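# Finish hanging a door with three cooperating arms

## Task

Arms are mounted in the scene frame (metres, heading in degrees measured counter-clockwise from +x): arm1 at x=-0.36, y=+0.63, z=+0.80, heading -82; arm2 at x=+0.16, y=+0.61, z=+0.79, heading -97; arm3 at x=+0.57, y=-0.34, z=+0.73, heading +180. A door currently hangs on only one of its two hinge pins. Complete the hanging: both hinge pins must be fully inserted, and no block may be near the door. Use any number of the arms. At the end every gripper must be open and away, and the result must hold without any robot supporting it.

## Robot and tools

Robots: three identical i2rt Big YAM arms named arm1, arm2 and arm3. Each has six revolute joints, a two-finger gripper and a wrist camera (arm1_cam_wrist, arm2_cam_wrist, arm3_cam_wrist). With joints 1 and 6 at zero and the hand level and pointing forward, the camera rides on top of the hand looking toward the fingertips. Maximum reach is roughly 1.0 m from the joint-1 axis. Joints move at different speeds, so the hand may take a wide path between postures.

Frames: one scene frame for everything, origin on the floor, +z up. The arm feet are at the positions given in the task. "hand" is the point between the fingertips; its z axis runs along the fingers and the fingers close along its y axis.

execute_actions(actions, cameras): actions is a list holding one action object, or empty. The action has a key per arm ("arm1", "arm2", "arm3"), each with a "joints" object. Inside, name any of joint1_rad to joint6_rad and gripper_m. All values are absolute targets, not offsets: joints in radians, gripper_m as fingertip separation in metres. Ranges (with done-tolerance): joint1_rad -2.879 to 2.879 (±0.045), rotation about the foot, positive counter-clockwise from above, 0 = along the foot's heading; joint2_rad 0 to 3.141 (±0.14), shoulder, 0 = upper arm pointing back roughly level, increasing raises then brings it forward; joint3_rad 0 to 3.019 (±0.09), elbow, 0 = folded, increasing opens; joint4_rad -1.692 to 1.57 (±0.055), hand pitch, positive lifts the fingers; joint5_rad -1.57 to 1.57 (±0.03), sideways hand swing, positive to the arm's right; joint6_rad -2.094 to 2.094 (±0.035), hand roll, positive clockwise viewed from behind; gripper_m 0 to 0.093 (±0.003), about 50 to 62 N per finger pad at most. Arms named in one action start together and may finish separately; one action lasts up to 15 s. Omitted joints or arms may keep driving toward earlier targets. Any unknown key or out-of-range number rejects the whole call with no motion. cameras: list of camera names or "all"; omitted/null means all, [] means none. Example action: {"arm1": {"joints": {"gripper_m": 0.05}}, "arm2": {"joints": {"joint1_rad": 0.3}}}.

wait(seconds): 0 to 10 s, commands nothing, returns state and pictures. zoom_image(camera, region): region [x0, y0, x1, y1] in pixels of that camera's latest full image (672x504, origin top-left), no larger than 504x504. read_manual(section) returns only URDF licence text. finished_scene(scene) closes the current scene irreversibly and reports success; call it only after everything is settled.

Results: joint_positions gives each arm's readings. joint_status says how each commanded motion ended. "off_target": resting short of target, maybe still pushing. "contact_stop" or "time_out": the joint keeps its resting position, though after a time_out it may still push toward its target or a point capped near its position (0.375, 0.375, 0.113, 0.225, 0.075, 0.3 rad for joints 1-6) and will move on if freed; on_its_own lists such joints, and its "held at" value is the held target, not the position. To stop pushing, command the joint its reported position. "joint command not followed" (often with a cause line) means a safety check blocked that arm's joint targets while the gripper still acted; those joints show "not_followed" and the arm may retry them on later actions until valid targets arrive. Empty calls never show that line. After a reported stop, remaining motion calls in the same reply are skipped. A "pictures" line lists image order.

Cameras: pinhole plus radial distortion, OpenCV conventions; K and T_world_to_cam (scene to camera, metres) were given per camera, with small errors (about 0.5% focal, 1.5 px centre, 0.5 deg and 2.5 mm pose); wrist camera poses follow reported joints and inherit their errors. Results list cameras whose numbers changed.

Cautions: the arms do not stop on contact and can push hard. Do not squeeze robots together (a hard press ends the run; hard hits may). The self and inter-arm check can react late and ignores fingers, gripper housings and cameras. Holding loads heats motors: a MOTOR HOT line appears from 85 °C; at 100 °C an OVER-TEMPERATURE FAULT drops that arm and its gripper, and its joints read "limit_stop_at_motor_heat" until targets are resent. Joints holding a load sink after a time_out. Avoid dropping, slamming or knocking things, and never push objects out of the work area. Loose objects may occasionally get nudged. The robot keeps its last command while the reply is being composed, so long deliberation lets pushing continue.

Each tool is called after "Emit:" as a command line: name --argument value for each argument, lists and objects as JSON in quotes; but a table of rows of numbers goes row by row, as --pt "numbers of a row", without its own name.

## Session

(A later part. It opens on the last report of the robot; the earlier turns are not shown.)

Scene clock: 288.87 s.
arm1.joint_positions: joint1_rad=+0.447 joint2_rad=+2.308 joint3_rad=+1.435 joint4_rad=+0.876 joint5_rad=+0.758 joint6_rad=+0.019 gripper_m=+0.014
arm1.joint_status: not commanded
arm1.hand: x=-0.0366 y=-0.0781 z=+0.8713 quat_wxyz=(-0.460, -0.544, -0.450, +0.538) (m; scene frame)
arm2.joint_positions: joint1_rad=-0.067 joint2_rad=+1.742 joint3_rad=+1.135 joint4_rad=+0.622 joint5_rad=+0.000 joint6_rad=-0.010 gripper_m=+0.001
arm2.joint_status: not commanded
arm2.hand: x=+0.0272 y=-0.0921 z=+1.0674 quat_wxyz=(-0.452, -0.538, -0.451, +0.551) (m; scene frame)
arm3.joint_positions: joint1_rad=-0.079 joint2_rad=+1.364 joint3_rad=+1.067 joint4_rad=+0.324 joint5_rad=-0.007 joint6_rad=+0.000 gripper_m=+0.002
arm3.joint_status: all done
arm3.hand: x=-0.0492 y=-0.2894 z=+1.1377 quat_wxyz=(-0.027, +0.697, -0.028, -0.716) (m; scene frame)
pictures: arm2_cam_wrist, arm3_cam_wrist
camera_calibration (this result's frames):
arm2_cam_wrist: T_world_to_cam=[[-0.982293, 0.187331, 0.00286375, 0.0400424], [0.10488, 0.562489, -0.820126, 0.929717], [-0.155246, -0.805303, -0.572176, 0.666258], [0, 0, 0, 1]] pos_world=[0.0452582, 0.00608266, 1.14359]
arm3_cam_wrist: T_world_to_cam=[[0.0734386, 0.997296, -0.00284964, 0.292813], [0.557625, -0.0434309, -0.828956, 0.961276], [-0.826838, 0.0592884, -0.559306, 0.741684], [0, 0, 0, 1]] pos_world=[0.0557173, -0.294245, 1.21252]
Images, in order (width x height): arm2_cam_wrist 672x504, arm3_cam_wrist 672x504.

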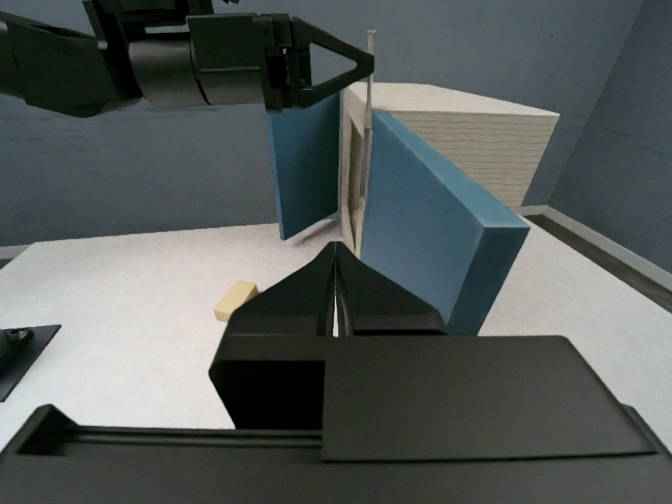

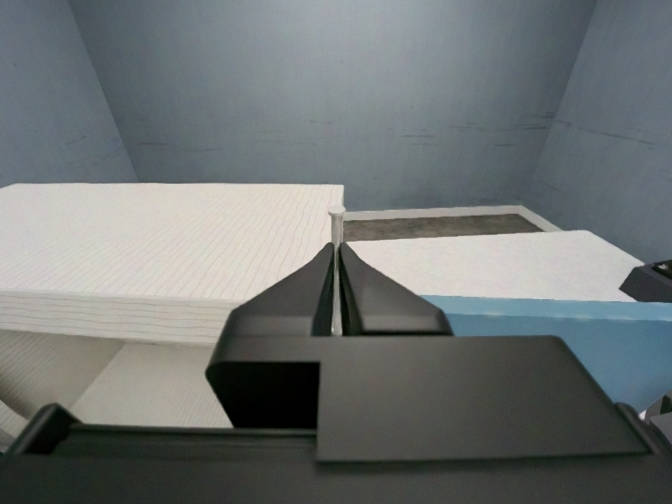

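Looks centred. Lower with q4.

Emit:
execute_actions --actions '[{"arm3":{"joints":{"joint4_rad":0.27}}}]' --cameras '["arm2_cam_wrist","arm3_cam_wrist"]'

Emit:
zoom_image --camera "arm3_cam_wrist" --region '[307, 280, 367, 340]'

Emit:
zoom_image --camera "arm2_cam_wrist" --region '[345, 85, 405, 145]'

Scene clock: 297.30 s.
arm1.joint_positions: joint1_rad=+0.447 joint2_rad=+2.308 joint3_rad=+1.435 joint4_rad=+0.876 joint5_rad=+0.758 joint6_rad=+0.019 gripper_m=+0.014
arm1.joint_status: not commanded
arm1.hand: x=-0.0366 y=-0.0781 z=+0.8713 quat_wxyz=(-0.460, -0.544, -0.450, +0.538) (m; scene frame)
arm2.joint_positions: joint1_rad=-0.067 joint2_rad=+1.742 joint3_rad=+1.135 joint4_rad=+0.622 joint5_rad=+0.000 joint6_rad=-0.010 gripper_m=+0.001
arm2.joint_status: not commanded
arm2.hand: x=+0.0272 y=-0.0921 z=+1.0674 quat_wxyz=(-0.452, -0.538, -0.451, +0.551) (m; scene frame)
arm3.joint_positions: joint1_rad=-0.079 joint2_rad=+1.364 joint3_rad=+1.073 joint4_rad=+0.301 joint5_rad=-0.007 joint6_rad=+0.000 gripper_m=+0.002
arm3.joint_status: all done
arm3.hand: x=-0.0499 y=-0.2894 z=+1.1360 quat_wxyz=(-0.027, +0.702, -0.028, -0.711) (m; scene frame)
pictures: arm2_cam_wrist, arm3_cam_wrist
camera_calibration (this result's frames):
arm2_cam_wrist: T_world_to_cam=[[-0.982293, 0.187331, 0.00286375, 0.0400424], [0.10488, 0.562489, -0.820126, 0.929717], [-0.155246, -0.805303, -0.572176, 0.666258], [0, 0, 0, 1]] pos_world=[0.0452582, 0.00608266, 1.14359]
arm3_cam_wrist: T_world_to_cam=[[0.0734546, 0.997294, -0.0030259, 0.293003], [0.570788, -0.0445284, -0.819889, 0.950318], [-0.817805, 0.0584975, -0.572515, 0.755336], [0, 0, 0, 1]] pos_world=[0.0537651, -0.29408, 1.21248]
Images, in order (width x height): arm2_cam_wrist 672x504, arm3_cam_wrist 672x504.

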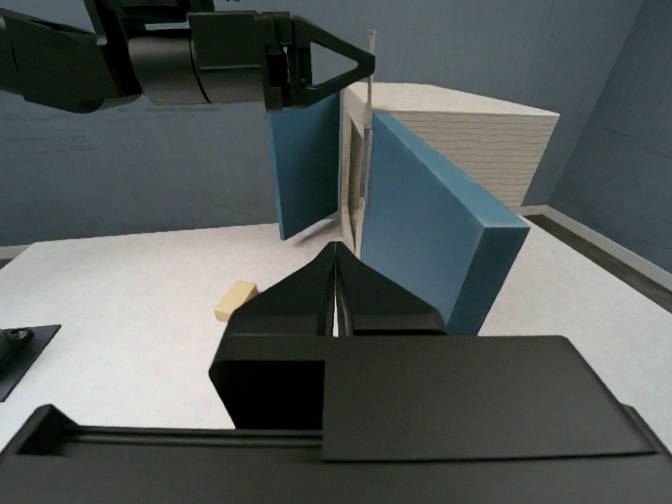

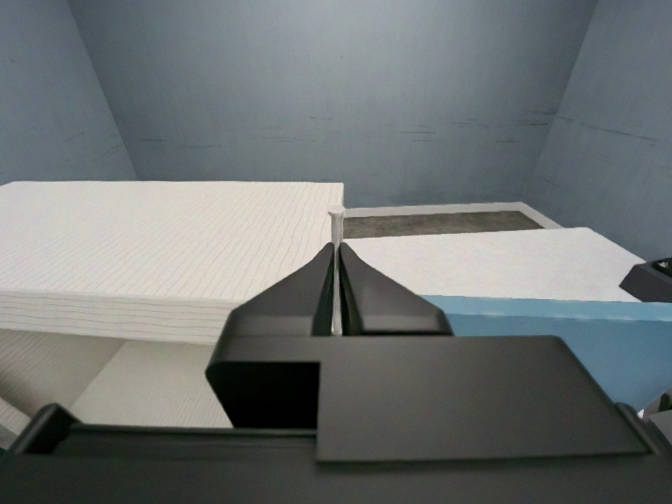

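Region (307, 280, 367, 340) of arm3_cam_wrist's 672x504 image, scaled by 8.400, with more detail than that image has.

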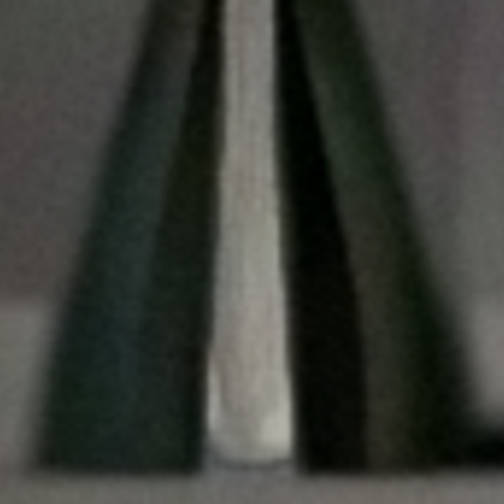

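Region (345, 85, 405, 145) of arm2_cam_wrist's 672x504 image, scaled by 8.400, with more detail than that image has.

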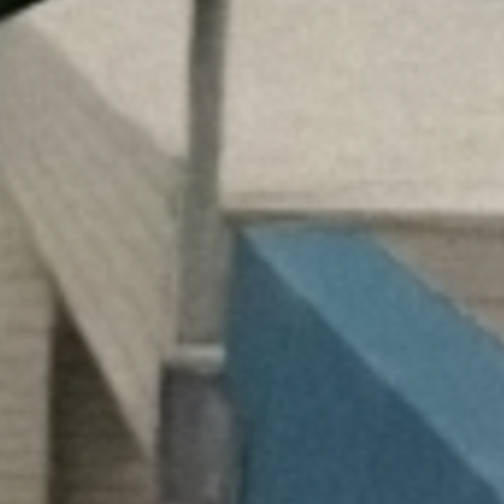

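Emit:
zoom_image --camera "arm2_cam_wrist" --region '[320, 80, 420, 260]'

Region (320, 80, 420, 260) of arm2_cam_wrist's 672x504 image, scaled by 2.800, with more detail than that image has.

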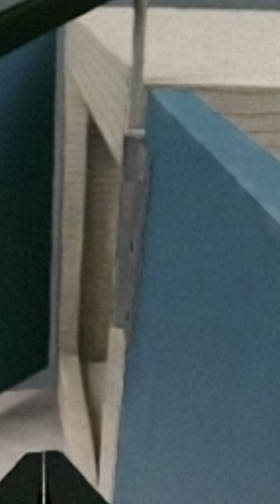

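Emit:
execute_actions --actions '[{"arm3":{"joints":{"joint2_rad":1.25,"joint3_rad":1.0,"joint4_rad":0.4}}}]' --cameras '[]'

Emit:
execute_actions --actions '[{"arm3":{"joints":{"joint1_rad":0.12,"joint2_rad":0.84,"joint3_rad":0.333,"joint4_rad":0.52,"joint5_rad":0}}}]' --cameras '["arm3_cam_wrist"]'

Scene clock: 321.10 s.
arm1.joint_positions: joint1_rad=+0.447 joint2_rad=+2.308 joint3_rad=+1.435 joint4_rad=+0.876 joint5_rad=+0.758 joint6_rad=+0.019 gripper_m=+0.014
arm1.joint_status: not commanded
arm1.hand: x=-0.0366 y=-0.0781 z=+0.8713 quat_wxyz=(-0.460, -0.544, -0.450, +0.538) (m; scene frame)
arm2.joint_positions: joint1_rad=-0.067 joint2_rad=+1.742 joint3_rad=+1.135 joint4_rad=+0.622 joint5_rad=+0.000 joint6_rad=-0.010 gripper_m=+0.001
arm2.joint_status: not commanded
arm2.hand: x=+0.0272 y=-0.0921 z=+1.0674 quat_wxyz=(-0.452, -0.538, -0.451, +0.551) (m; scene frame)
arm3.joint_positions: joint1_rad=-0.079 joint2_rad=+1.246 joint3_rad=+1.000 joint4_rad=+0.386 joint5_rad=-0.007 joint6_rad=+0.000 gripper_m=+0.002
arm3.joint_status: all done
arm3.hand: x=-0.0069 y=-0.2929 z=+1.1803 quat_wxyz=(-0.029, +0.655, -0.026, -0.755) (m; scene frame)
pictures: none
No camera images: the call's "cameras" was empty. Leave "cameras" out to get every camera's image.

Scene clock: 322.70 s.
arm1.joint_positions: joint1_rad=+0.447 joint2_rad=+2.308 joint3_rad=+1.435 joint4_rad=+0.876 joint5_rad=+0.758 joint6_rad=+0.019 gripper_m=+0.014
arm1.joint_status: not commanded
arm1.hand: x=-0.0366 y=-0.0781 z=+0.8713 quat_wxyz=(-0.460, -0.544, -0.450, +0.538) (m; scene frame)
arm2.joint_positions: joint1_rad=-0.067 joint2_rad=+1.742 joint3_rad=+1.135 joint4_rad=+0.622 joint5_rad=+0.000 joint6_rad=-0.010 gripper_m=+0.001
arm2.joint_status: not commanded
arm2.hand: x=+0.0272 y=-0.0921 z=+1.0674 quat_wxyz=(-0.452, -0.538, -0.451, +0.551) (m; scene frame)
arm3.joint_positions: joint1_rad=+0.127 joint2_rad=+0.837 joint3_rad=+0.329 joint4_rad=+0.512 joint5_rad=-0.001 joint6_rad=+0.000 gripper_m=+0.002
arm3.joint_status: all done
arm3.hand: x=+0.1746 y=-0.3893 z=+1.0001 quat_wxyz=(+0.044, +0.704, +0.042, -0.707) (m; scene frame)
pictures: arm3_cam_wrist
camera_calibration (this result's frames):
arm3_cam_wrist: T_world_to_cam=[[-0.125271, 0.992118, -0.00292658, 0.408335], [0.573891, 0.0700563, -0.815929, 0.746374], [-0.809293, -0.103892, -0.578144, 0.807943], [0, 0, 0, 1]] pos_world=[0.276678, -0.373466, 1.07729]
Images, in order (width x height): arm3_cam_wrist 672x504.

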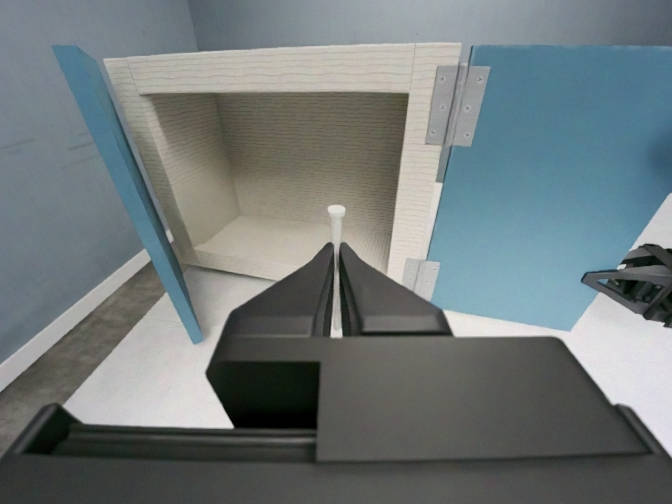

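Emit:
zoom_image --camera "arm3_cam_wrist" --region '[410, 40, 510, 160]'

Emit:
zoom_image --camera "arm3_cam_wrist" --region '[385, 235, 465, 315]'

Region (410, 40, 510, 160) of arm3_cam_wrist's 672x504 image, scaled by 4.200, with more detail than that image has.

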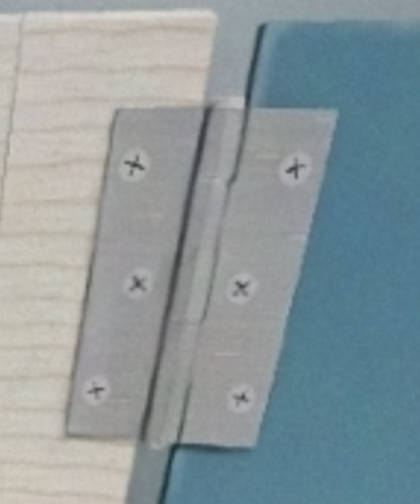

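Region (385, 235, 465, 315) of arm3_cam_wrist's 672x504 image, scaled by 6.300, with more detail than that image has.

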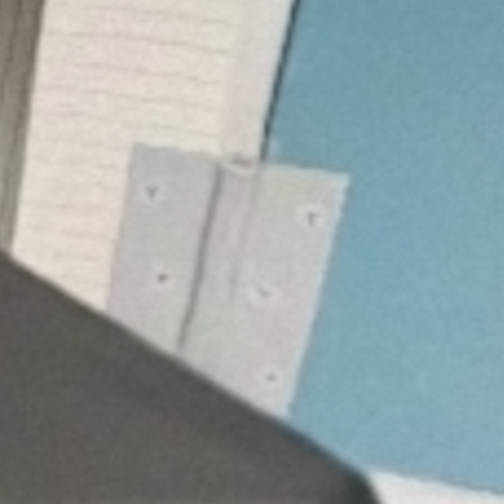

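Emit:
execute_actions --actions '[{"arm3":{"joints":{"joint1_rad":-0.075,"joint2_rad":1.731,"joint3_rad":0.80,"joint4_rad":0.965}},"arm2":{"joints":{"joint1_rad":0.05,"joint2_rad":1.888,"joint3_rad":1.03,"joint4_rad":0.87}}}]' --cameras '["arm2_cam_wrist","arm3_cam_wrist"]'

Scene clock: 364.97 s.
arm1.joint_positions: joint1_rad=+0.447 joint2_rad=+2.308 joint3_rad=+1.435 joint4_rad=+0.876 joint5_rad=+0.758 joint6_rad=+0.019 gripper_m=+0.014
arm1.joint_status: not commanded
arm1.hand: x=-0.0366 y=-0.0781 z=+0.8713 quat_wxyz=(-0.460, -0.544, -0.450, +0.538) (m; scene frame)
arm2.joint_positions: joint1_rad=+0.054 joint2_rad=+1.898 joint3_rad=+1.023 joint4_rad=+0.843 joint5_rad=+0.000 joint6_rad=-0.009 gripper_m=+0.001
arm2.joint_status: all done
arm2.hand: x=+0.1140 y=-0.0884 z=+0.9554 quat_wxyz=(-0.473, -0.522, -0.494, +0.510) (m; scene frame)
arm3.joint_positions: joint1_rad=-0.074 joint2_rad=+1.740 joint3_rad=+0.776 joint4_rad=+0.949 joint5_rad=-0.001 joint6_rad=+0.000 gripper_m=+0.002
arm3.joint_status: all done
arm3.hand: x=-0.0443 y=-0.2922 z=+0.9026 quat_wxyz=(-0.027, +0.711, -0.029, -0.702) (m; scene frame)
pictures: arm2_cam_wrist, arm3_cam_wrist
camera_calibration (this result's frames):
arm2_cam_wrist: T_world_to_cam=[[-0.997753, 0.0669521, 0.00256811, 0.116279], [0.0388522, 0.609371, -0.791933, 0.811462], [-0.0545865, -0.790053, -0.610603, 0.645183], [0, 0, 0, 1]] pos_world=[0.119709, 0.00746221, 1.03627]
arm3_cam_wrist: T_world_to_cam=[[0.0753873, 0.997149, -0.00320556, 0.294895], [0.591403, -0.0472996, -0.804988, 0.74232], [-0.802844, 0.0587901, -0.593283, 0.645954], [0, 0, 0, 1]] pos_world=[0.0573593, -0.296919, 0.981738]
Images, in order (width x height): arm2_cam_wrist 672x504, arm3_cam_wrist 672x504.

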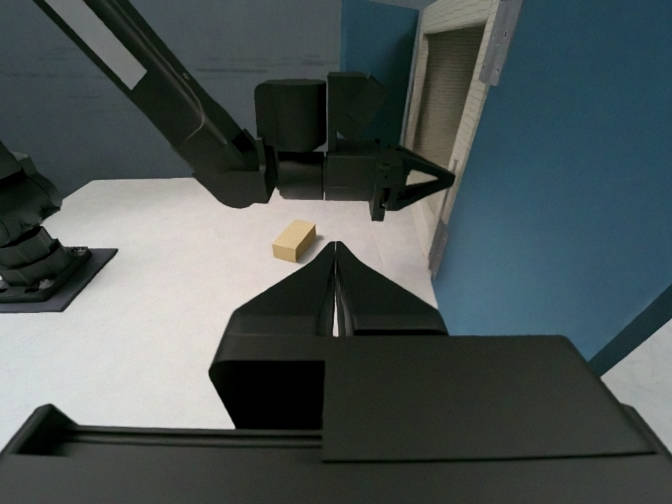

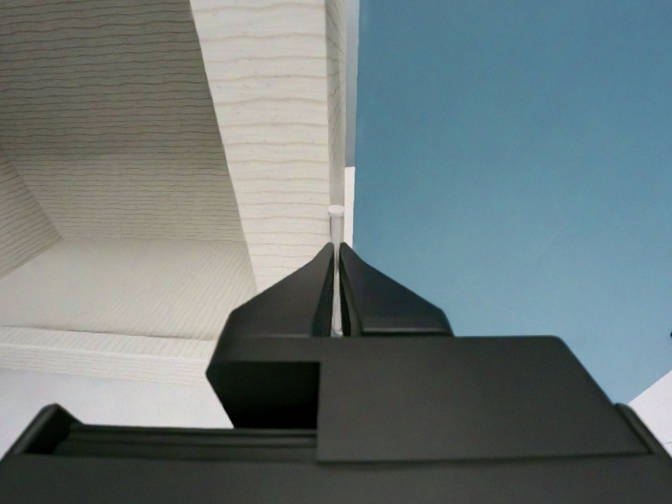

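Emit:
zoom_image --camera "arm2_cam_wrist" --region '[410, 150, 480, 270]'

Emit:
zoom_image --camera "arm3_cam_wrist" --region '[290, 190, 390, 340]'

Emit:
zoom_image --camera "arm3_cam_wrist" --region '[317, 300, 357, 340]'

Region (410, 150, 480, 270) of arm2_cam_wrist's 672x504 image, scaled by 4.200, with more detail than that image has; it fills the left 294 columns of this view, and the rest is white.

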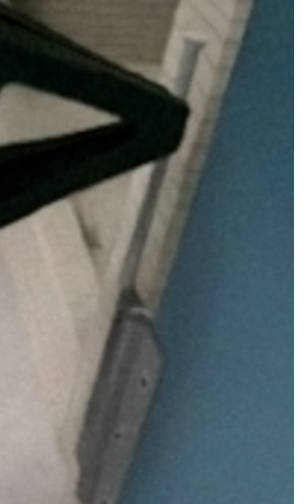

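Region (290, 190, 390, 340) of arm3_cam_wrist's 672x504 image, scaled by 3.360, with more detail than that image has.

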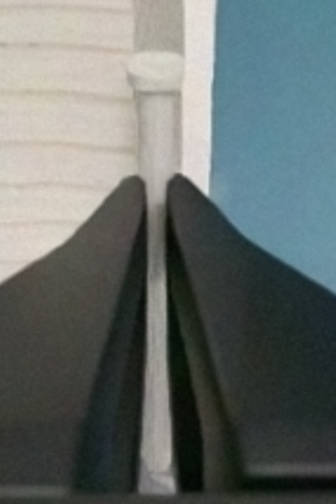

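Region (317, 300, 357, 340) of arm3_cam_wrist's 672x504 image, scaled by 12.600, with more detail than that image has.

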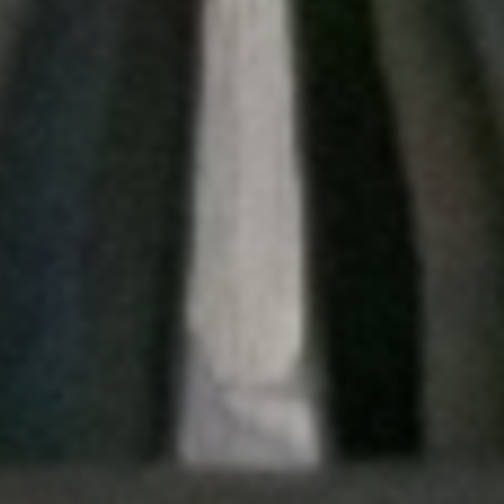

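Emit:
execute_actions --actions '[{"arm3":{"joints":{"joint2_rad":1.76,"joint3_rad":0.84,"joint5_rad":0.018}}}]' --cameras '["arm2_cam_wrist","arm3_cam_wrist"]'

Emit:
zoom_image --camera "arm2_cam_wrist" --region '[410, 150, 480, 270]'

Emit:
zoom_image --camera "arm3_cam_wrist" --region '[290, 190, 390, 340]'

Scene clock: 387.83 s.
arm1.joint_positions: joint1_rad=+0.447 joint2_rad=+2.308 joint3_rad=+1.435 joint4_rad=+0.876 joint5_rad=+0.758 joint6_rad=+0.019 gripper_m=+0.014
arm1.joint_status: not commanded
arm1.hand: x=-0.0366 y=-0.0781 z=+0.8713 quat_wxyz=(-0.460, -0.544, -0.450, +0.538) (m; scene frame)
arm2.joint_positions: joint1_rad=+0.054 joint2_rad=+1.898 joint3_rad=+1.023 joint4_rad=+0.843 joint5_rad=+0.000 joint6_rad=-0.009 gripper_m=+0.001
arm2.joint_status: not commanded
arm2.hand: x=+0.1140 y=-0.0884 z=+0.9554 quat_wxyz=(-0.473, -0.522, -0.494, +0.510) (m; scene frame)
arm3.joint_positions: joint1_rad=-0.074 joint2_rad=+1.742 joint3_rad=+0.795 joint4_rad=+0.949 joint5_rad=+0.014 joint6_rad=+0.000 gripper_m=+0.002
arm3.joint_status: all done
arm3.hand: x=-0.0499 y=-0.2892 z=+0.9103 quat_wxyz=(-0.032, +0.705, -0.034, -0.707) (m; scene frame)
pictures: arm2_cam_wrist, arm3_cam_wrist
camera_calibration (this result's frames):
arm2_cam_wrist: T_world_to_cam=[[-0.997753, 0.0669521, 0.00256811, 0.116279], [0.0388522, 0.609371, -0.791933, 0.811462], [-0.0545865, -0.790053, -0.610603, 0.645183], [0, 0, 0, 1]] pos_world=[0.119709, 0.00746221, 1.03627]
arm3_cam_wrist: T_world_to_cam=[[0.0901929, 0.995919, -0.00317634, 0.292681], [0.577119, -0.054864, -0.814815, 0.757943], [-0.811665, 0.0716574, -0.579712, 0.636755], [0, 0, 0, 1]] pos_world=[0.053011, -0.295531, 0.987647]
Images, in order (width x height): arm2_cam_wrist 672x504, arm3_cam_wrist 672x504.

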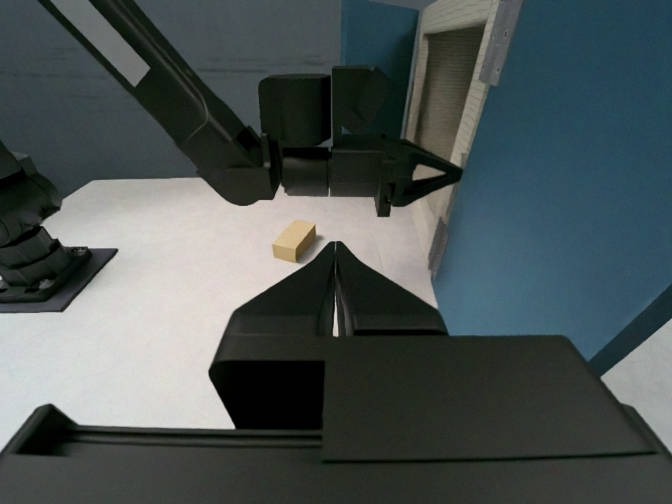

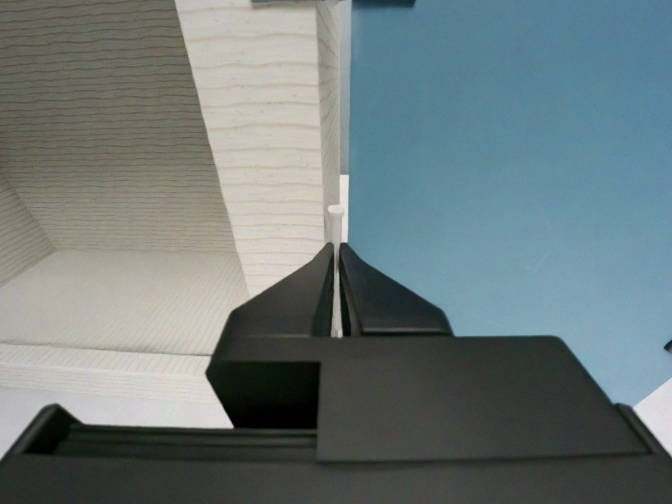

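Region (410, 150, 480, 270) of arm2_cam_wrist's 672x504 image, scaled by 4.200, with more detail than that image has; it fills the left 294 columns of this view, and the rest is white.

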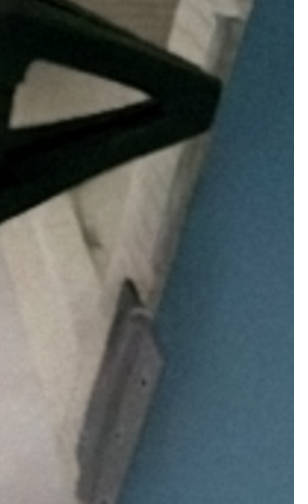

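Region (290, 190, 390, 340) of arm3_cam_wrist's 672x504 image, scaled by 3.360, with more detail than that image has.

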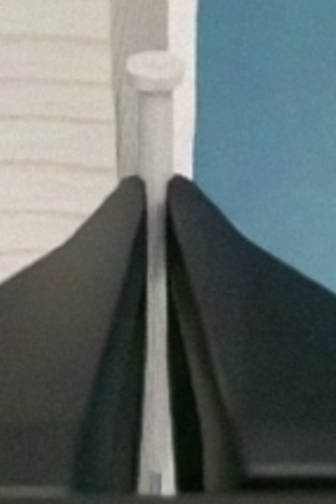

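Emit:
execute_actions --actions '[{"arm3":{"joints":{"joint2_rad":1.783}}}]' --cameras '["arm2_cam_wrist","arm3_cam_wrist"]'

Emit:
zoom_image --camera "arm2_cam_wrist" --region '[420, 180, 480, 250]'

Emit:
zoom_image --camera "arm3_cam_wrist" --region '[317, 300, 357, 340]'

Scene clock: 395.83 s.
arm1.joint_positions: joint1_rad=+0.447 joint2_rad=+2.308 joint3_rad=+1.435 joint4_rad=+0.876 joint5_rad=+0.758 joint6_rad=+0.019 gripper_m=+0.014
arm1.joint_status: not commanded
arm1.hand: x=-0.0366 y=-0.0781 z=+0.8713 quat_wxyz=(-0.460, -0.544, -0.450, +0.538) (m; scene frame)
arm2.joint_positions: joint1_rad=+0.054 joint2_rad=+1.898 joint3_rad=+1.023 joint4_rad=+0.843 joint5_rad=+0.000 joint6_rad=-0.009 gripper_m=+0.001
arm2.joint_status: not commanded
arm2.hand: x=+0.1140 y=-0.0884 z=+0.9554 quat_wxyz=(-0.473, -0.522, -0.494, +0.510) (m; scene frame)
arm3.joint_positions: joint1_rad=-0.074 joint2_rad=+1.769 joint3_rad=+0.795 joint4_rad=+0.949 joint5_rad=+0.014 joint6_rad=+0.000 gripper_m=+0.002
arm3.joint_status: all done
arm3.hand: x=-0.0511 y=-0.2891 z=+0.8937 quat_wxyz=(-0.032, +0.715, -0.034, -0.698) (m; scene frame)
pictures: arm2_cam_wrist, arm3_cam_wrist
camera_calibration (this result's frames):
arm2_cam_wrist: T_world_to_cam=[[-0.997753, 0.0669521, 0.00256811, 0.116279], [0.0388522, 0.609371, -0.791933, 0.811462], [-0.0545865, -0.790053, -0.610603, 0.645183], [0, 0, 0, 1]] pos_world=[0.119709, 0.00746221, 1.03627]
arm3_cam_wrist: T_world_to_cam=[[0.090223, 0.995917, -0.00288035, 0.292409], [0.59921, -0.0565938, -0.798589, 0.731319], [-0.795492, 0.0703251, -0.60187, 0.646447], [0, 0, 0, 1]] pos_world=[0.0496477, -0.295289, 0.973943]
Images, in order (width x height): arm2_cam_wrist 672x504, arm3_cam_wrist 672x504.

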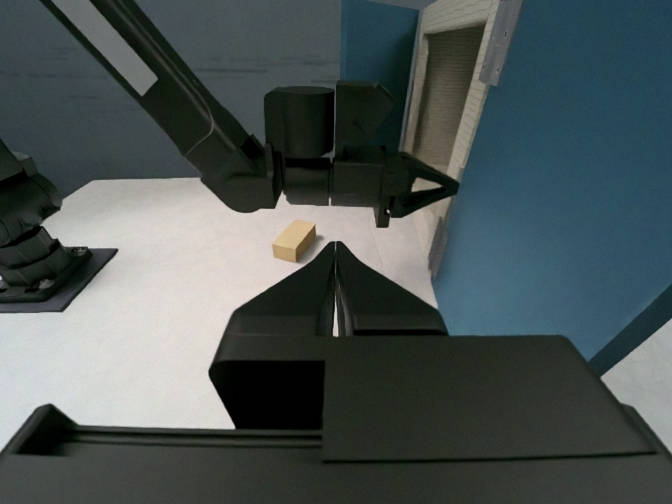

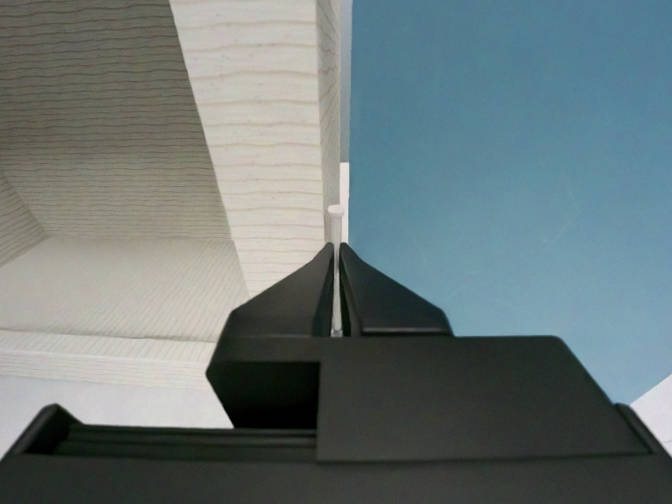

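Region (420, 180, 480, 250) of arm2_cam_wrist's 672x504 image, scaled by 7.200, with more detail than that image has; it fills the left 432 columns of this view, and the rest is white.

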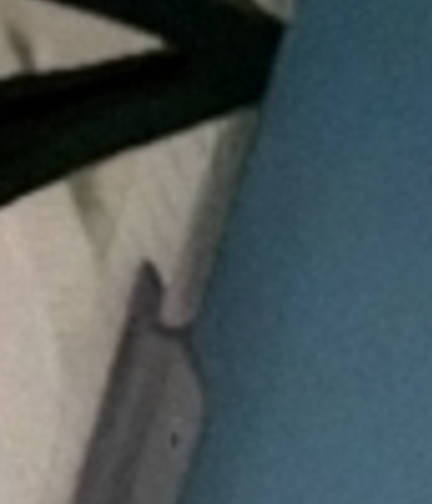

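Region (317, 300, 357, 340) of arm3_cam_wrist's 672x504 image, scaled by 12.600, with more detail than that image has.

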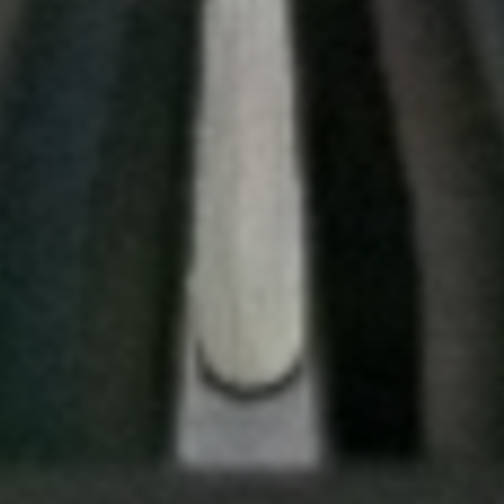

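The pin is entering the hole. Continue down.

Emit:
execute_actions --actions '[{"arm3":{"joints":{"joint2_rad":1.84,"joint4_rad":1.005}},"arm1":{"joints":{"joint2_rad":2.21}}}]' --cameras '["arm2_cam_wrist","arm3_cam_wrist"]'

Emit:
zoom_image --camera "arm2_cam_wrist" --region '[410, 160, 490, 280]'

Scene clock: 402.20 s.
arm1.joint_positions: joint1_rad=+0.447 joint2_rad=+2.305 joint3_rad=+1.435 joint4_rad=+0.876 joint5_rad=+0.758 joint6_rad=+0.019 gripper_m=+0.014
arm1.joint_status: all done
arm1.hand: x=-0.0364 y=-0.0781 z=+0.8733 quat_wxyz=(-0.461, -0.544, -0.449, +0.539) (m; scene frame)
arm2.joint_positions: joint1_rad=+0.054 joint2_rad=+1.898 joint3_rad=+1.023 joint4_rad=+0.843 joint5_rad=+0.000 joint6_rad=-0.009 gripper_m=+0.001
arm2.joint_status: not commanded
arm2.hand: x=+0.1140 y=-0.0884 z=+0.9554 quat_wxyz=(-0.473, -0.522, -0.494, +0.510) (m; scene frame)
arm3.joint_positions: joint1_rad=-0.074 joint2_rad=+1.808 joint3_rad=+0.799 joint4_rad=+1.000 joint5_rad=+0.015 joint6_rad=+0.000 gripper_m=+0.002
arm3.joint_status: all done
arm3.hand: x=-0.0539 y=-0.2888 z=+0.8850 quat_wxyz=(-0.032, +0.709, -0.034, -0.704) (m; scene frame)
pictures: arm2_cam_wrist, arm3_cam_wrist
camera_calibration (this result's frames):
arm2_cam_wrist: T_world_to_cam=[[-0.997753, 0.0669521, 0.00256811, 0.116279], [0.0388522, 0.609371, -0.791933, 0.811462], [-0.0545865, -0.790053, -0.610603, 0.645183], [0, 0, 0, 1]] pos_world=[0.119709, 0.00746221, 1.03627]
arm3_cam_wrist: T_world_to_cam=[[0.0905855, 0.995884, -0.00305827, 0.292533], [0.585742, -0.0557621, -0.808577, 0.734355], [-0.80542, 0.071454, -0.588382, 0.626811], [0, 0, 0, 1]] pos_world=[0.0482037, -0.295168, 0.963481]
Images, in order (width x height): arm2_cam_wrist 672x504, arm3_cam_wrist 672x504.

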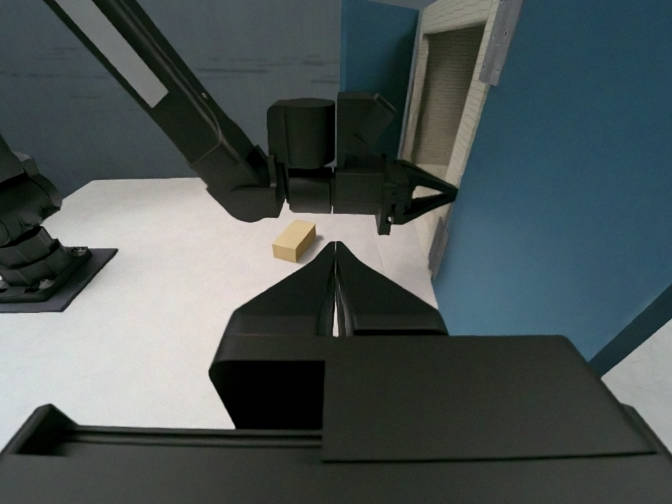

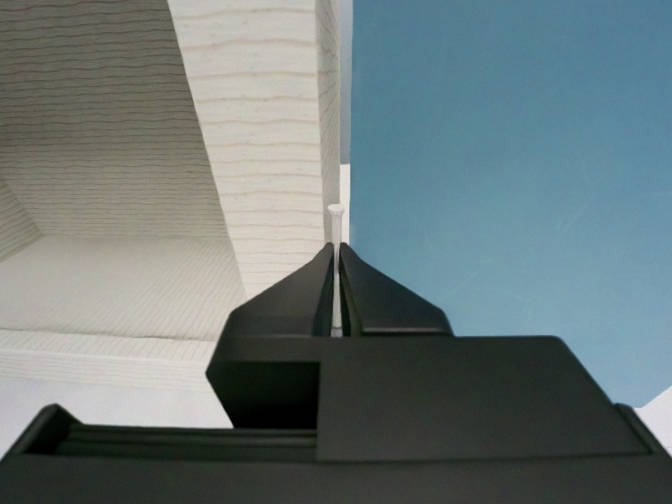

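Region (410, 160, 490, 280) of arm2_cam_wrist's 672x504 image, scaled by 4.200, with more detail than that image has.

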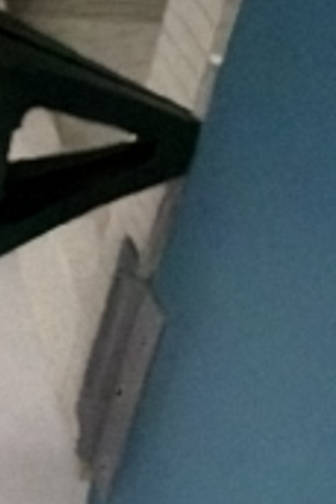

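Emit:
execute_actions --actions '[{"arm3":{"joints":{"joint3_rad":0.775}}}]' --cameras '["arm2_cam_wrist","arm3_cam_wrist"]'

Emit:
zoom_image --camera "arm2_cam_wrist" --region '[410, 160, 490, 280]'

Emit:
zoom_image --camera "arm3_cam_wrist" --region '[290, 190, 390, 340]'

Scene clock: 409.87 s.
arm1.joint_positions: joint1_rad=+0.447 joint2_rad=+2.305 joint3_rad=+1.435 joint4_rad=+0.876 joint5_rad=+0.758 joint6_rad=+0.019 gripper_m=+0.014
arm1.joint_status: not commanded
arm1.hand: x=-0.0364 y=-0.0781 z=+0.8733 quat_wxyz=(-0.461, -0.544, -0.449, +0.539) (m; scene frame)
arm2.joint_positions: joint1_rad=+0.054 joint2_rad=+1.898 joint3_rad=+1.023 joint4_rad=+0.843 joint5_rad=+0.000 joint6_rad=-0.009 gripper_m=+0.001
arm2.joint_status: not commanded
arm2.hand: x=+0.1140 y=-0.0884 z=+0.9554 quat_wxyz=(-0.473, -0.522, -0.494, +0.510) (m; scene frame)
arm3.joint_positions: joint1_rad=-0.074 joint2_rad=+1.813 joint3_rad=+0.787 joint4_rad=+1.004 joint5_rad=+0.015 joint6_rad=+0.000 gripper_m=+0.002
arm3.joint_status: all done
arm3.hand: x=-0.0500 y=-0.2892 z=+0.8775 quat_wxyz=(-0.032, +0.714, -0.034, -0.699) (m; scene frame)
pictures: arm2_cam_wrist, arm3_cam_wrist
camera_calibration (this result's frames):
arm2_cam_wrist: T_world_to_cam=[[-0.997753, 0.0669521, 0.00256811, 0.116279], [0.0388522, 0.609371, -0.791933, 0.811462], [-0.0545865, -0.790053, -0.610603, 0.645183], [0, 0, 0, 1]] pos_world=[0.119709, 0.00746221, 1.03627]
arm3_cam_wrist: T_world_to_cam=[[0.0905995, 0.995883, -0.00290924, 0.292351], [0.596452, -0.0566006, -0.80065, 0.719341], [-0.797519, 0.0708033, -0.599125, 0.635169], [0, 0, 0, 1]] pos_world=[0.0510195, -0.295404, 0.957337]
Images, in order (width x height): arm2_cam_wrist 672x504, arm3_cam_wrist 672x504.

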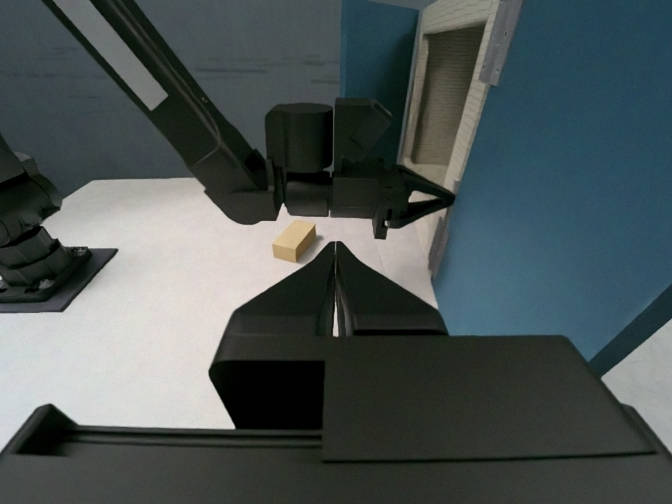

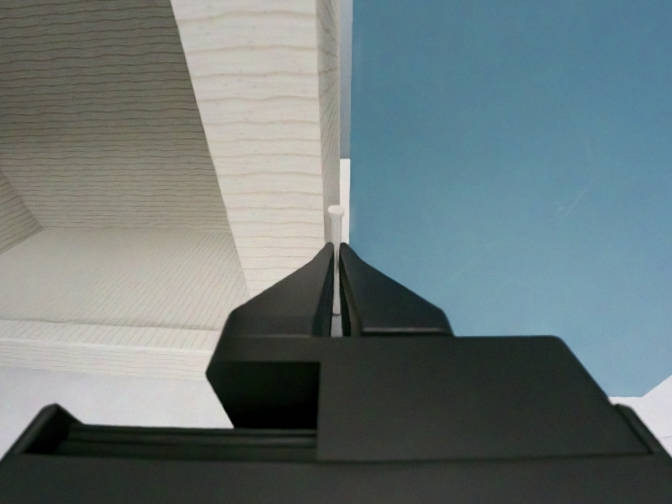

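Region (410, 160, 490, 280) of arm2_cam_wrist's 672x504 image, scaled by 4.200, with more detail than that image has.

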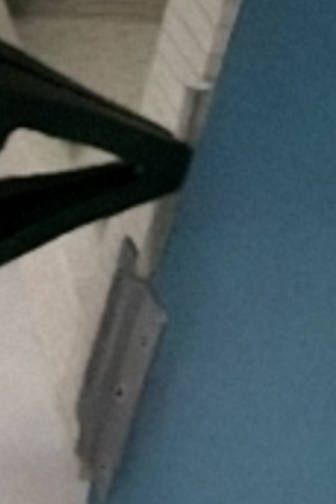

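Region (290, 190, 390, 340) of arm3_cam_wrist's 672x504 image, scaled by 3.360, with more detail than that image has.

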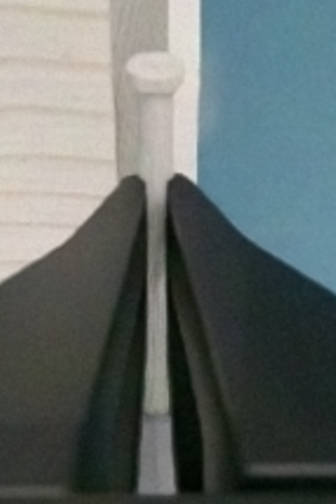

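Emit:
execute_actions --actions '[{"arm3":{"joints":{"joint2_rad":1.89,"joint3_rad":0.787,"joint4_rad":1.03}}}]' --cameras '["arm3_cam_wrist"]'

Emit:
zoom_image --camera "arm3_cam_wrist" --region '[290, 190, 390, 340]'

Scene clock: 419.33 s.
arm1.joint_positions: joint1_rad=+0.447 joint2_rad=+2.305 joint3_rad=+1.435 joint4_rad=+0.876 joint5_rad=+0.758 joint6_rad=+0.019 gripper_m=+0.014
arm1.joint_status: not commanded
arm1.hand: x=-0.0364 y=-0.0781 z=+0.8733 quat_wxyz=(-0.461, -0.544, -0.449, +0.539) (m; scene frame)
arm2.joint_positions: joint1_rad=+0.054 joint2_rad=+1.898 joint3_rad=+1.023 joint4_rad=+0.843 joint5_rad=+0.000 joint6_rad=-0.009 gripper_m=+0.001
arm2.joint_status: not commanded
arm2.hand: x=+0.1140 y=-0.0884 z=+0.9554 quat_wxyz=(-0.473, -0.522, -0.494, +0.510) (m; scene frame)
arm3.joint_positions: joint1_rad=-0.074 joint2_rad=+1.834 joint3_rad=+0.787 joint4_rad=+1.045 joint5_rad=+0.015 joint6_rad=+0.000 gripper_m=+0.002
arm3.joint_status: all done
arm3.hand: x=-0.0505 y=-0.2891 z=+0.8747 quat_wxyz=(-0.032, +0.707, -0.034, -0.706) (m; scene frame)
pictures: arm3_cam_wrist
camera_calibration (this result's frames):
arm3_cam_wrist: T_world_to_cam=[[0.0905784, 0.995884, -0.00312633, 0.292543], [0.580811, -0.0553759, -0.812153, 0.727032], [-0.808984, 0.0717477, -0.583436, 0.619055], [0, 0, 0, 1]] pos_world=[0.0520395, -0.295495, 0.952555]
Images, in order (width x height): arm3_cam_wrist 672x504.

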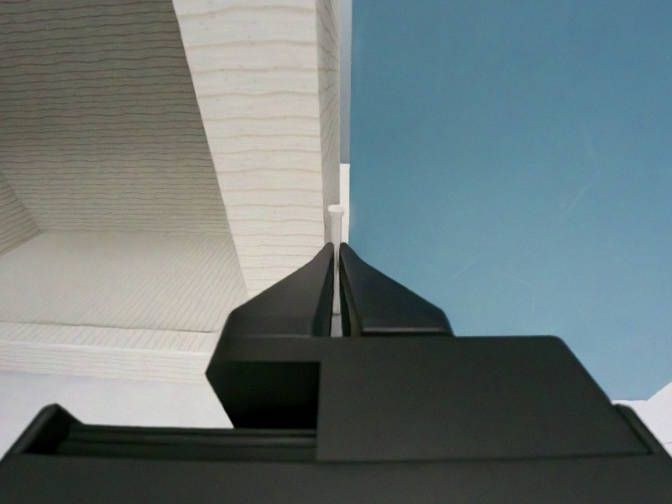

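Region (290, 190, 390, 340) of arm3_cam_wrist's 672x504 image, scaled by 3.360, with more detail than that image has.

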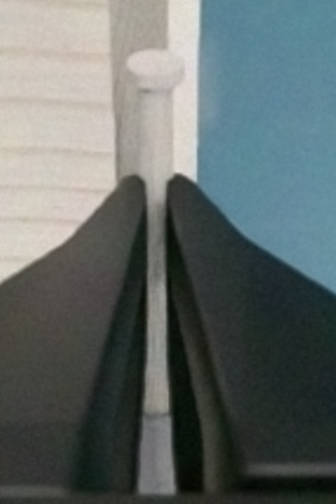

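Emit:
execute_actions --actions '[{"arm3":{"joints":{"joint2_rad":1.87}},"arm1":{"joints":{"joint2_rad":2.185}}}]' --cameras '["arm2_cam_wrist"]'

Emit:
zoom_image --camera "arm2_cam_wrist" --region '[415, 200, 475, 285]'

Scene clock: 424.37 s.
arm1.joint_positions: joint1_rad=+0.447 joint2_rad=+2.304 joint3_rad=+1.435 joint4_rad=+0.876 joint5_rad=+0.758 joint6_rad=+0.019 gripper_m=+0.014
arm1.joint_status: all done
arm1.hand: x=-0.0363 y=-0.0781 z=+0.8742 quat_wxyz=(-0.462, -0.544, -0.449, +0.539) (m; scene frame)
arm2.joint_positions: joint1_rad=+0.054 joint2_rad=+1.898 joint3_rad=+1.023 joint4_rad=+0.843 joint5_rad=+0.000 joint6_rad=-0.009 gripper_m=+0.001
arm2.joint_status: not commanded
arm2.hand: x=+0.1140 y=-0.0884 z=+0.9554 quat_wxyz=(-0.473, -0.522, -0.494, +0.510) (m; scene frame)
arm3.joint_positions: joint1_rad=-0.074 joint2_rad=+1.834 joint3_rad=+0.787 joint4_rad=+1.045 joint5_rad=+0.015 joint6_rad=+0.000 gripper_m=+0.002
arm3.joint_status: all done
arm3.hand: x=-0.0505 y=-0.2891 z=+0.8747 quat_wxyz=(-0.032, +0.707, -0.034, -0.706) (m; scene frame)
pictures: arm2_cam_wrist
camera_calibration (this result's frames):
arm2_cam_wrist: T_world_to_cam=[[-0.997753, 0.0669521, 0.00256811, 0.116279], [0.0388522, 0.609371, -0.791933, 0.811462], [-0.0545865, -0.790053, -0.610603, 0.645183], [0, 0, 0, 1]] pos_world=[0.119709, 0.00746221, 1.03627]
Images, in order (width x height): arm2_cam_wrist 672x504.

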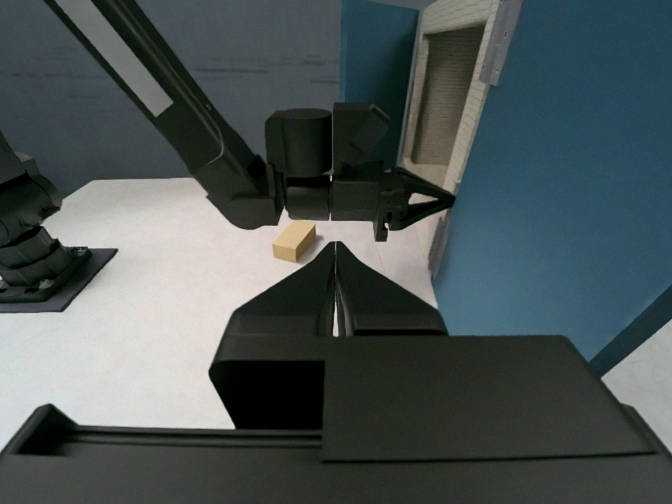

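Region (415, 200, 475, 285) of arm2_cam_wrist's 672x504 image, scaled by 5.929, with more detail than that image has; it fills the left 356 columns of this view, and the rest is white.

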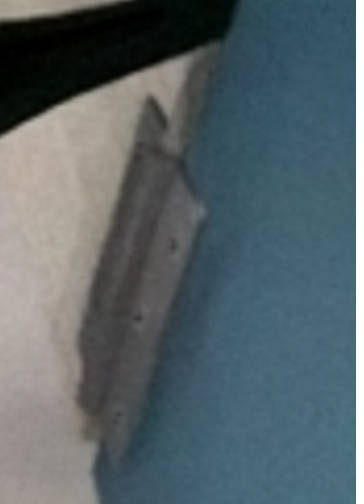

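Emit:
execute_actions --actions '[{"arm3":{"joints":{"joint2_rad":1.83,"joint4_rad":1.045,"gripper_m":0.008}}}]' --cameras '[]'

Emit:
execute_actions --actions '[{"arm3":{"joints":{"joint2_rad":1.78,"joint3_rad":0.70,"joint4_rad":1.03}}}]' --cameras '[]'

Emit:
execute_actions --actions '[{"arm3":{"joints":{"gripper_m":0.06}}}]' --cameras '["arm3_cam_wrist"]'

Emit:
zoom_image --camera "arm3_cam_wrist" --region '[280, 140, 400, 340]'

Scene clock: 435.97 s.
arm1.joint_positions: joint1_rad=+0.447 joint2_rad=+2.303 joint3_rad=+1.435 joint4_rad=+0.876 joint5_rad=+0.758 joint6_rad=+0.019 gripper_m=+0.014
arm1.joint_status: not commanded
arm1.hand: x=-0.0360 y=-0.0781 z=+0.8747 quat_wxyz=(-0.462, -0.543, -0.449, +0.539) (m; scene frame)
arm2.joint_positions: joint1_rad=+0.054 joint2_rad=+1.898 joint3_rad=+1.023 joint4_rad=+0.843 joint5_rad=+0.000 joint6_rad=-0.009 gripper_m=+0.001
arm2.joint_status: not commanded
arm2.hand: x=+0.1140 y=-0.0884 z=+0.9554 quat_wxyz=(-0.473, -0.522, -0.494, +0.510) (m; scene frame)
arm3.joint_positions: joint1_rad=-0.073 joint2_rad=+1.834 joint3_rad=+0.785 joint4_rad=+1.048 joint5_rad=+0.012 joint6_rad=+0.001 gripper_m=+0.008
arm3.joint_status: all done
arm3.hand: x=-0.0501 y=-0.2904 z=+0.8748 quat_wxyz=(-0.031, +0.706, -0.033, -0.706) (m; scene frame)
pictures: none
No camera images: the call's "cameras" was empty. Leave "cameras" out to get every camera's image.

Scene clock: 436.70 s.
arm1.joint_positions: joint1_rad=+0.447 joint2_rad=+2.303 joint3_rad=+1.435 joint4_rad=+0.876 joint5_rad=+0.758 joint6_rad=+0.019 gripper_m=+0.014
arm1.joint_status: not commanded
arm1.hand: x=-0.0360 y=-0.0781 z=+0.8747 quat_wxyz=(-0.462, -0.543, -0.449, +0.539) (m; scene frame)
arm2.joint_positions: joint1_rad=+0.054 joint2_rad=+1.898 joint3_rad=+1.023 joint4_rad=+0.843 joint5_rad=+0.000 joint6_rad=-0.009 gripper_m=+0.001
arm2.joint_status: not commanded
arm2.hand: x=+0.1140 y=-0.0884 z=+0.9554 quat_wxyz=(-0.473, -0.522, -0.494, +0.510) (m; scene frame)
arm3.joint_positions: joint1_rad=-0.073 joint2_rad=+1.792 joint3_rad=+0.704 joint4_rad=+1.038 joint5_rad=+0.014 joint6_rad=+0.001 gripper_m=+0.008
arm3.joint_status: all done
arm3.hand: x=-0.0221 y=-0.2922 z=+0.8627 quat_wxyz=(-0.031, +0.723, -0.034, -0.689) (m; scene frame)
pictures: none
No camera images: the call's "cameras" was empty. Leave "cameras" out to get every camera's image.

Scene clock: 437.30 s.
arm1.joint_positions: joint1_rad=+0.447 joint2_rad=+2.303 joint3_rad=+1.435 joint4_rad=+0.876 joint5_rad=+0.758 joint6_rad=+0.019 gripper_m=+0.014
arm1.joint_status: not commanded
arm1.hand: x=-0.0360 y=-0.0781 z=+0.8747 quat_wxyz=(-0.462, -0.543, -0.449, +0.539) (m; scene frame)
arm2.joint_positions: joint1_rad=+0.054 joint2_rad=+1.898 joint3_rad=+1.023 joint4_rad=+0.843 joint5_rad=+0.000 joint6_rad=-0.009 gripper_m=+0.001
arm2.joint_status: not commanded
arm2.hand: x=+0.1140 y=-0.0884 z=+0.9554 quat_wxyz=(-0.473, -0.522, -0.494, +0.510) (m; scene frame)
arm3.joint_positions: joint1_rad=-0.073 joint2_rad=+1.792 joint3_rad=+0.704 joint4_rad=+1.038 joint5_rad=+0.014 joint6_rad=+0.001 gripper_m=+0.060
arm3.joint_status: all done
arm3.hand: x=-0.0221 y=-0.2922 z=+0.8627 quat_wxyz=(-0.031, +0.723, -0.034, -0.689) (m; scene frame)
pictures: arm3_cam_wrist
camera_calibration (this result's frames):
arm3_cam_wrist: T_world_to_cam=[[0.0891205, 0.996016, -0.00300914, 0.292861], [0.617608, -0.0576314, -0.784371, 0.676817], [-0.78142, 0.0680451, -0.620284, 0.666596], [0, 0, 0, 1]] pos_world=[0.0767838, -0.298047, 0.945236]
Images, in order (width x height): arm3_cam_wrist 672x504.

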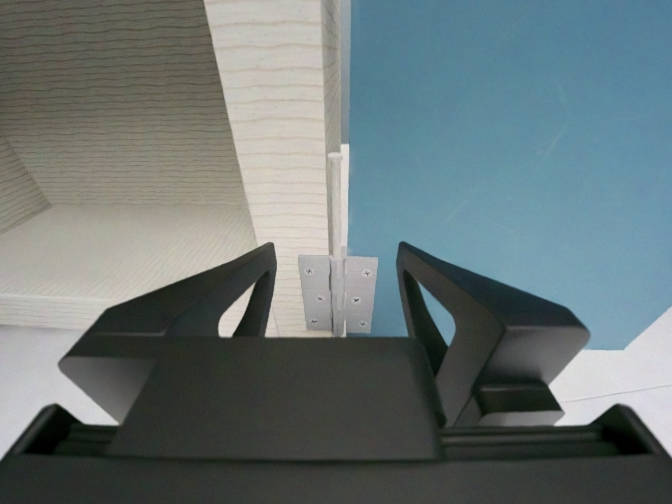

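Region (280, 140, 400, 340) of arm3_cam_wrist's 672x504 image, scaled by 2.520, with more detail than that image has; it fills the left 302 columns of this view, and the rest is white.

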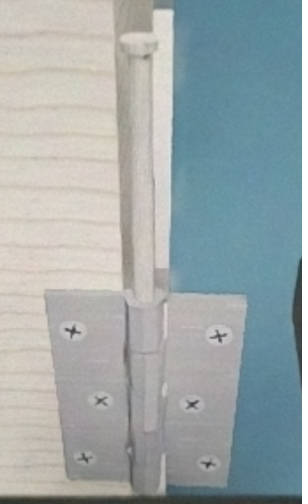

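Emit:
zoom_image --camera "arm3_cam_wrist" --region '[308, 248, 368, 338]'

Region (308, 248, 368, 338) of arm3_cam_wrist's 672x504 image, scaled by 5.600, with more detail than that image has.

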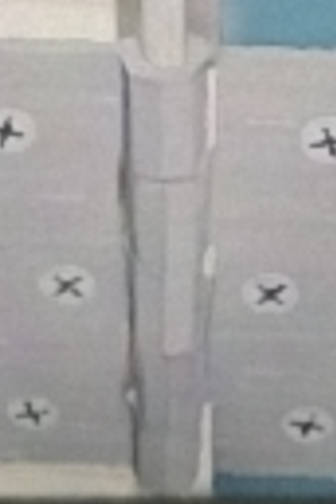

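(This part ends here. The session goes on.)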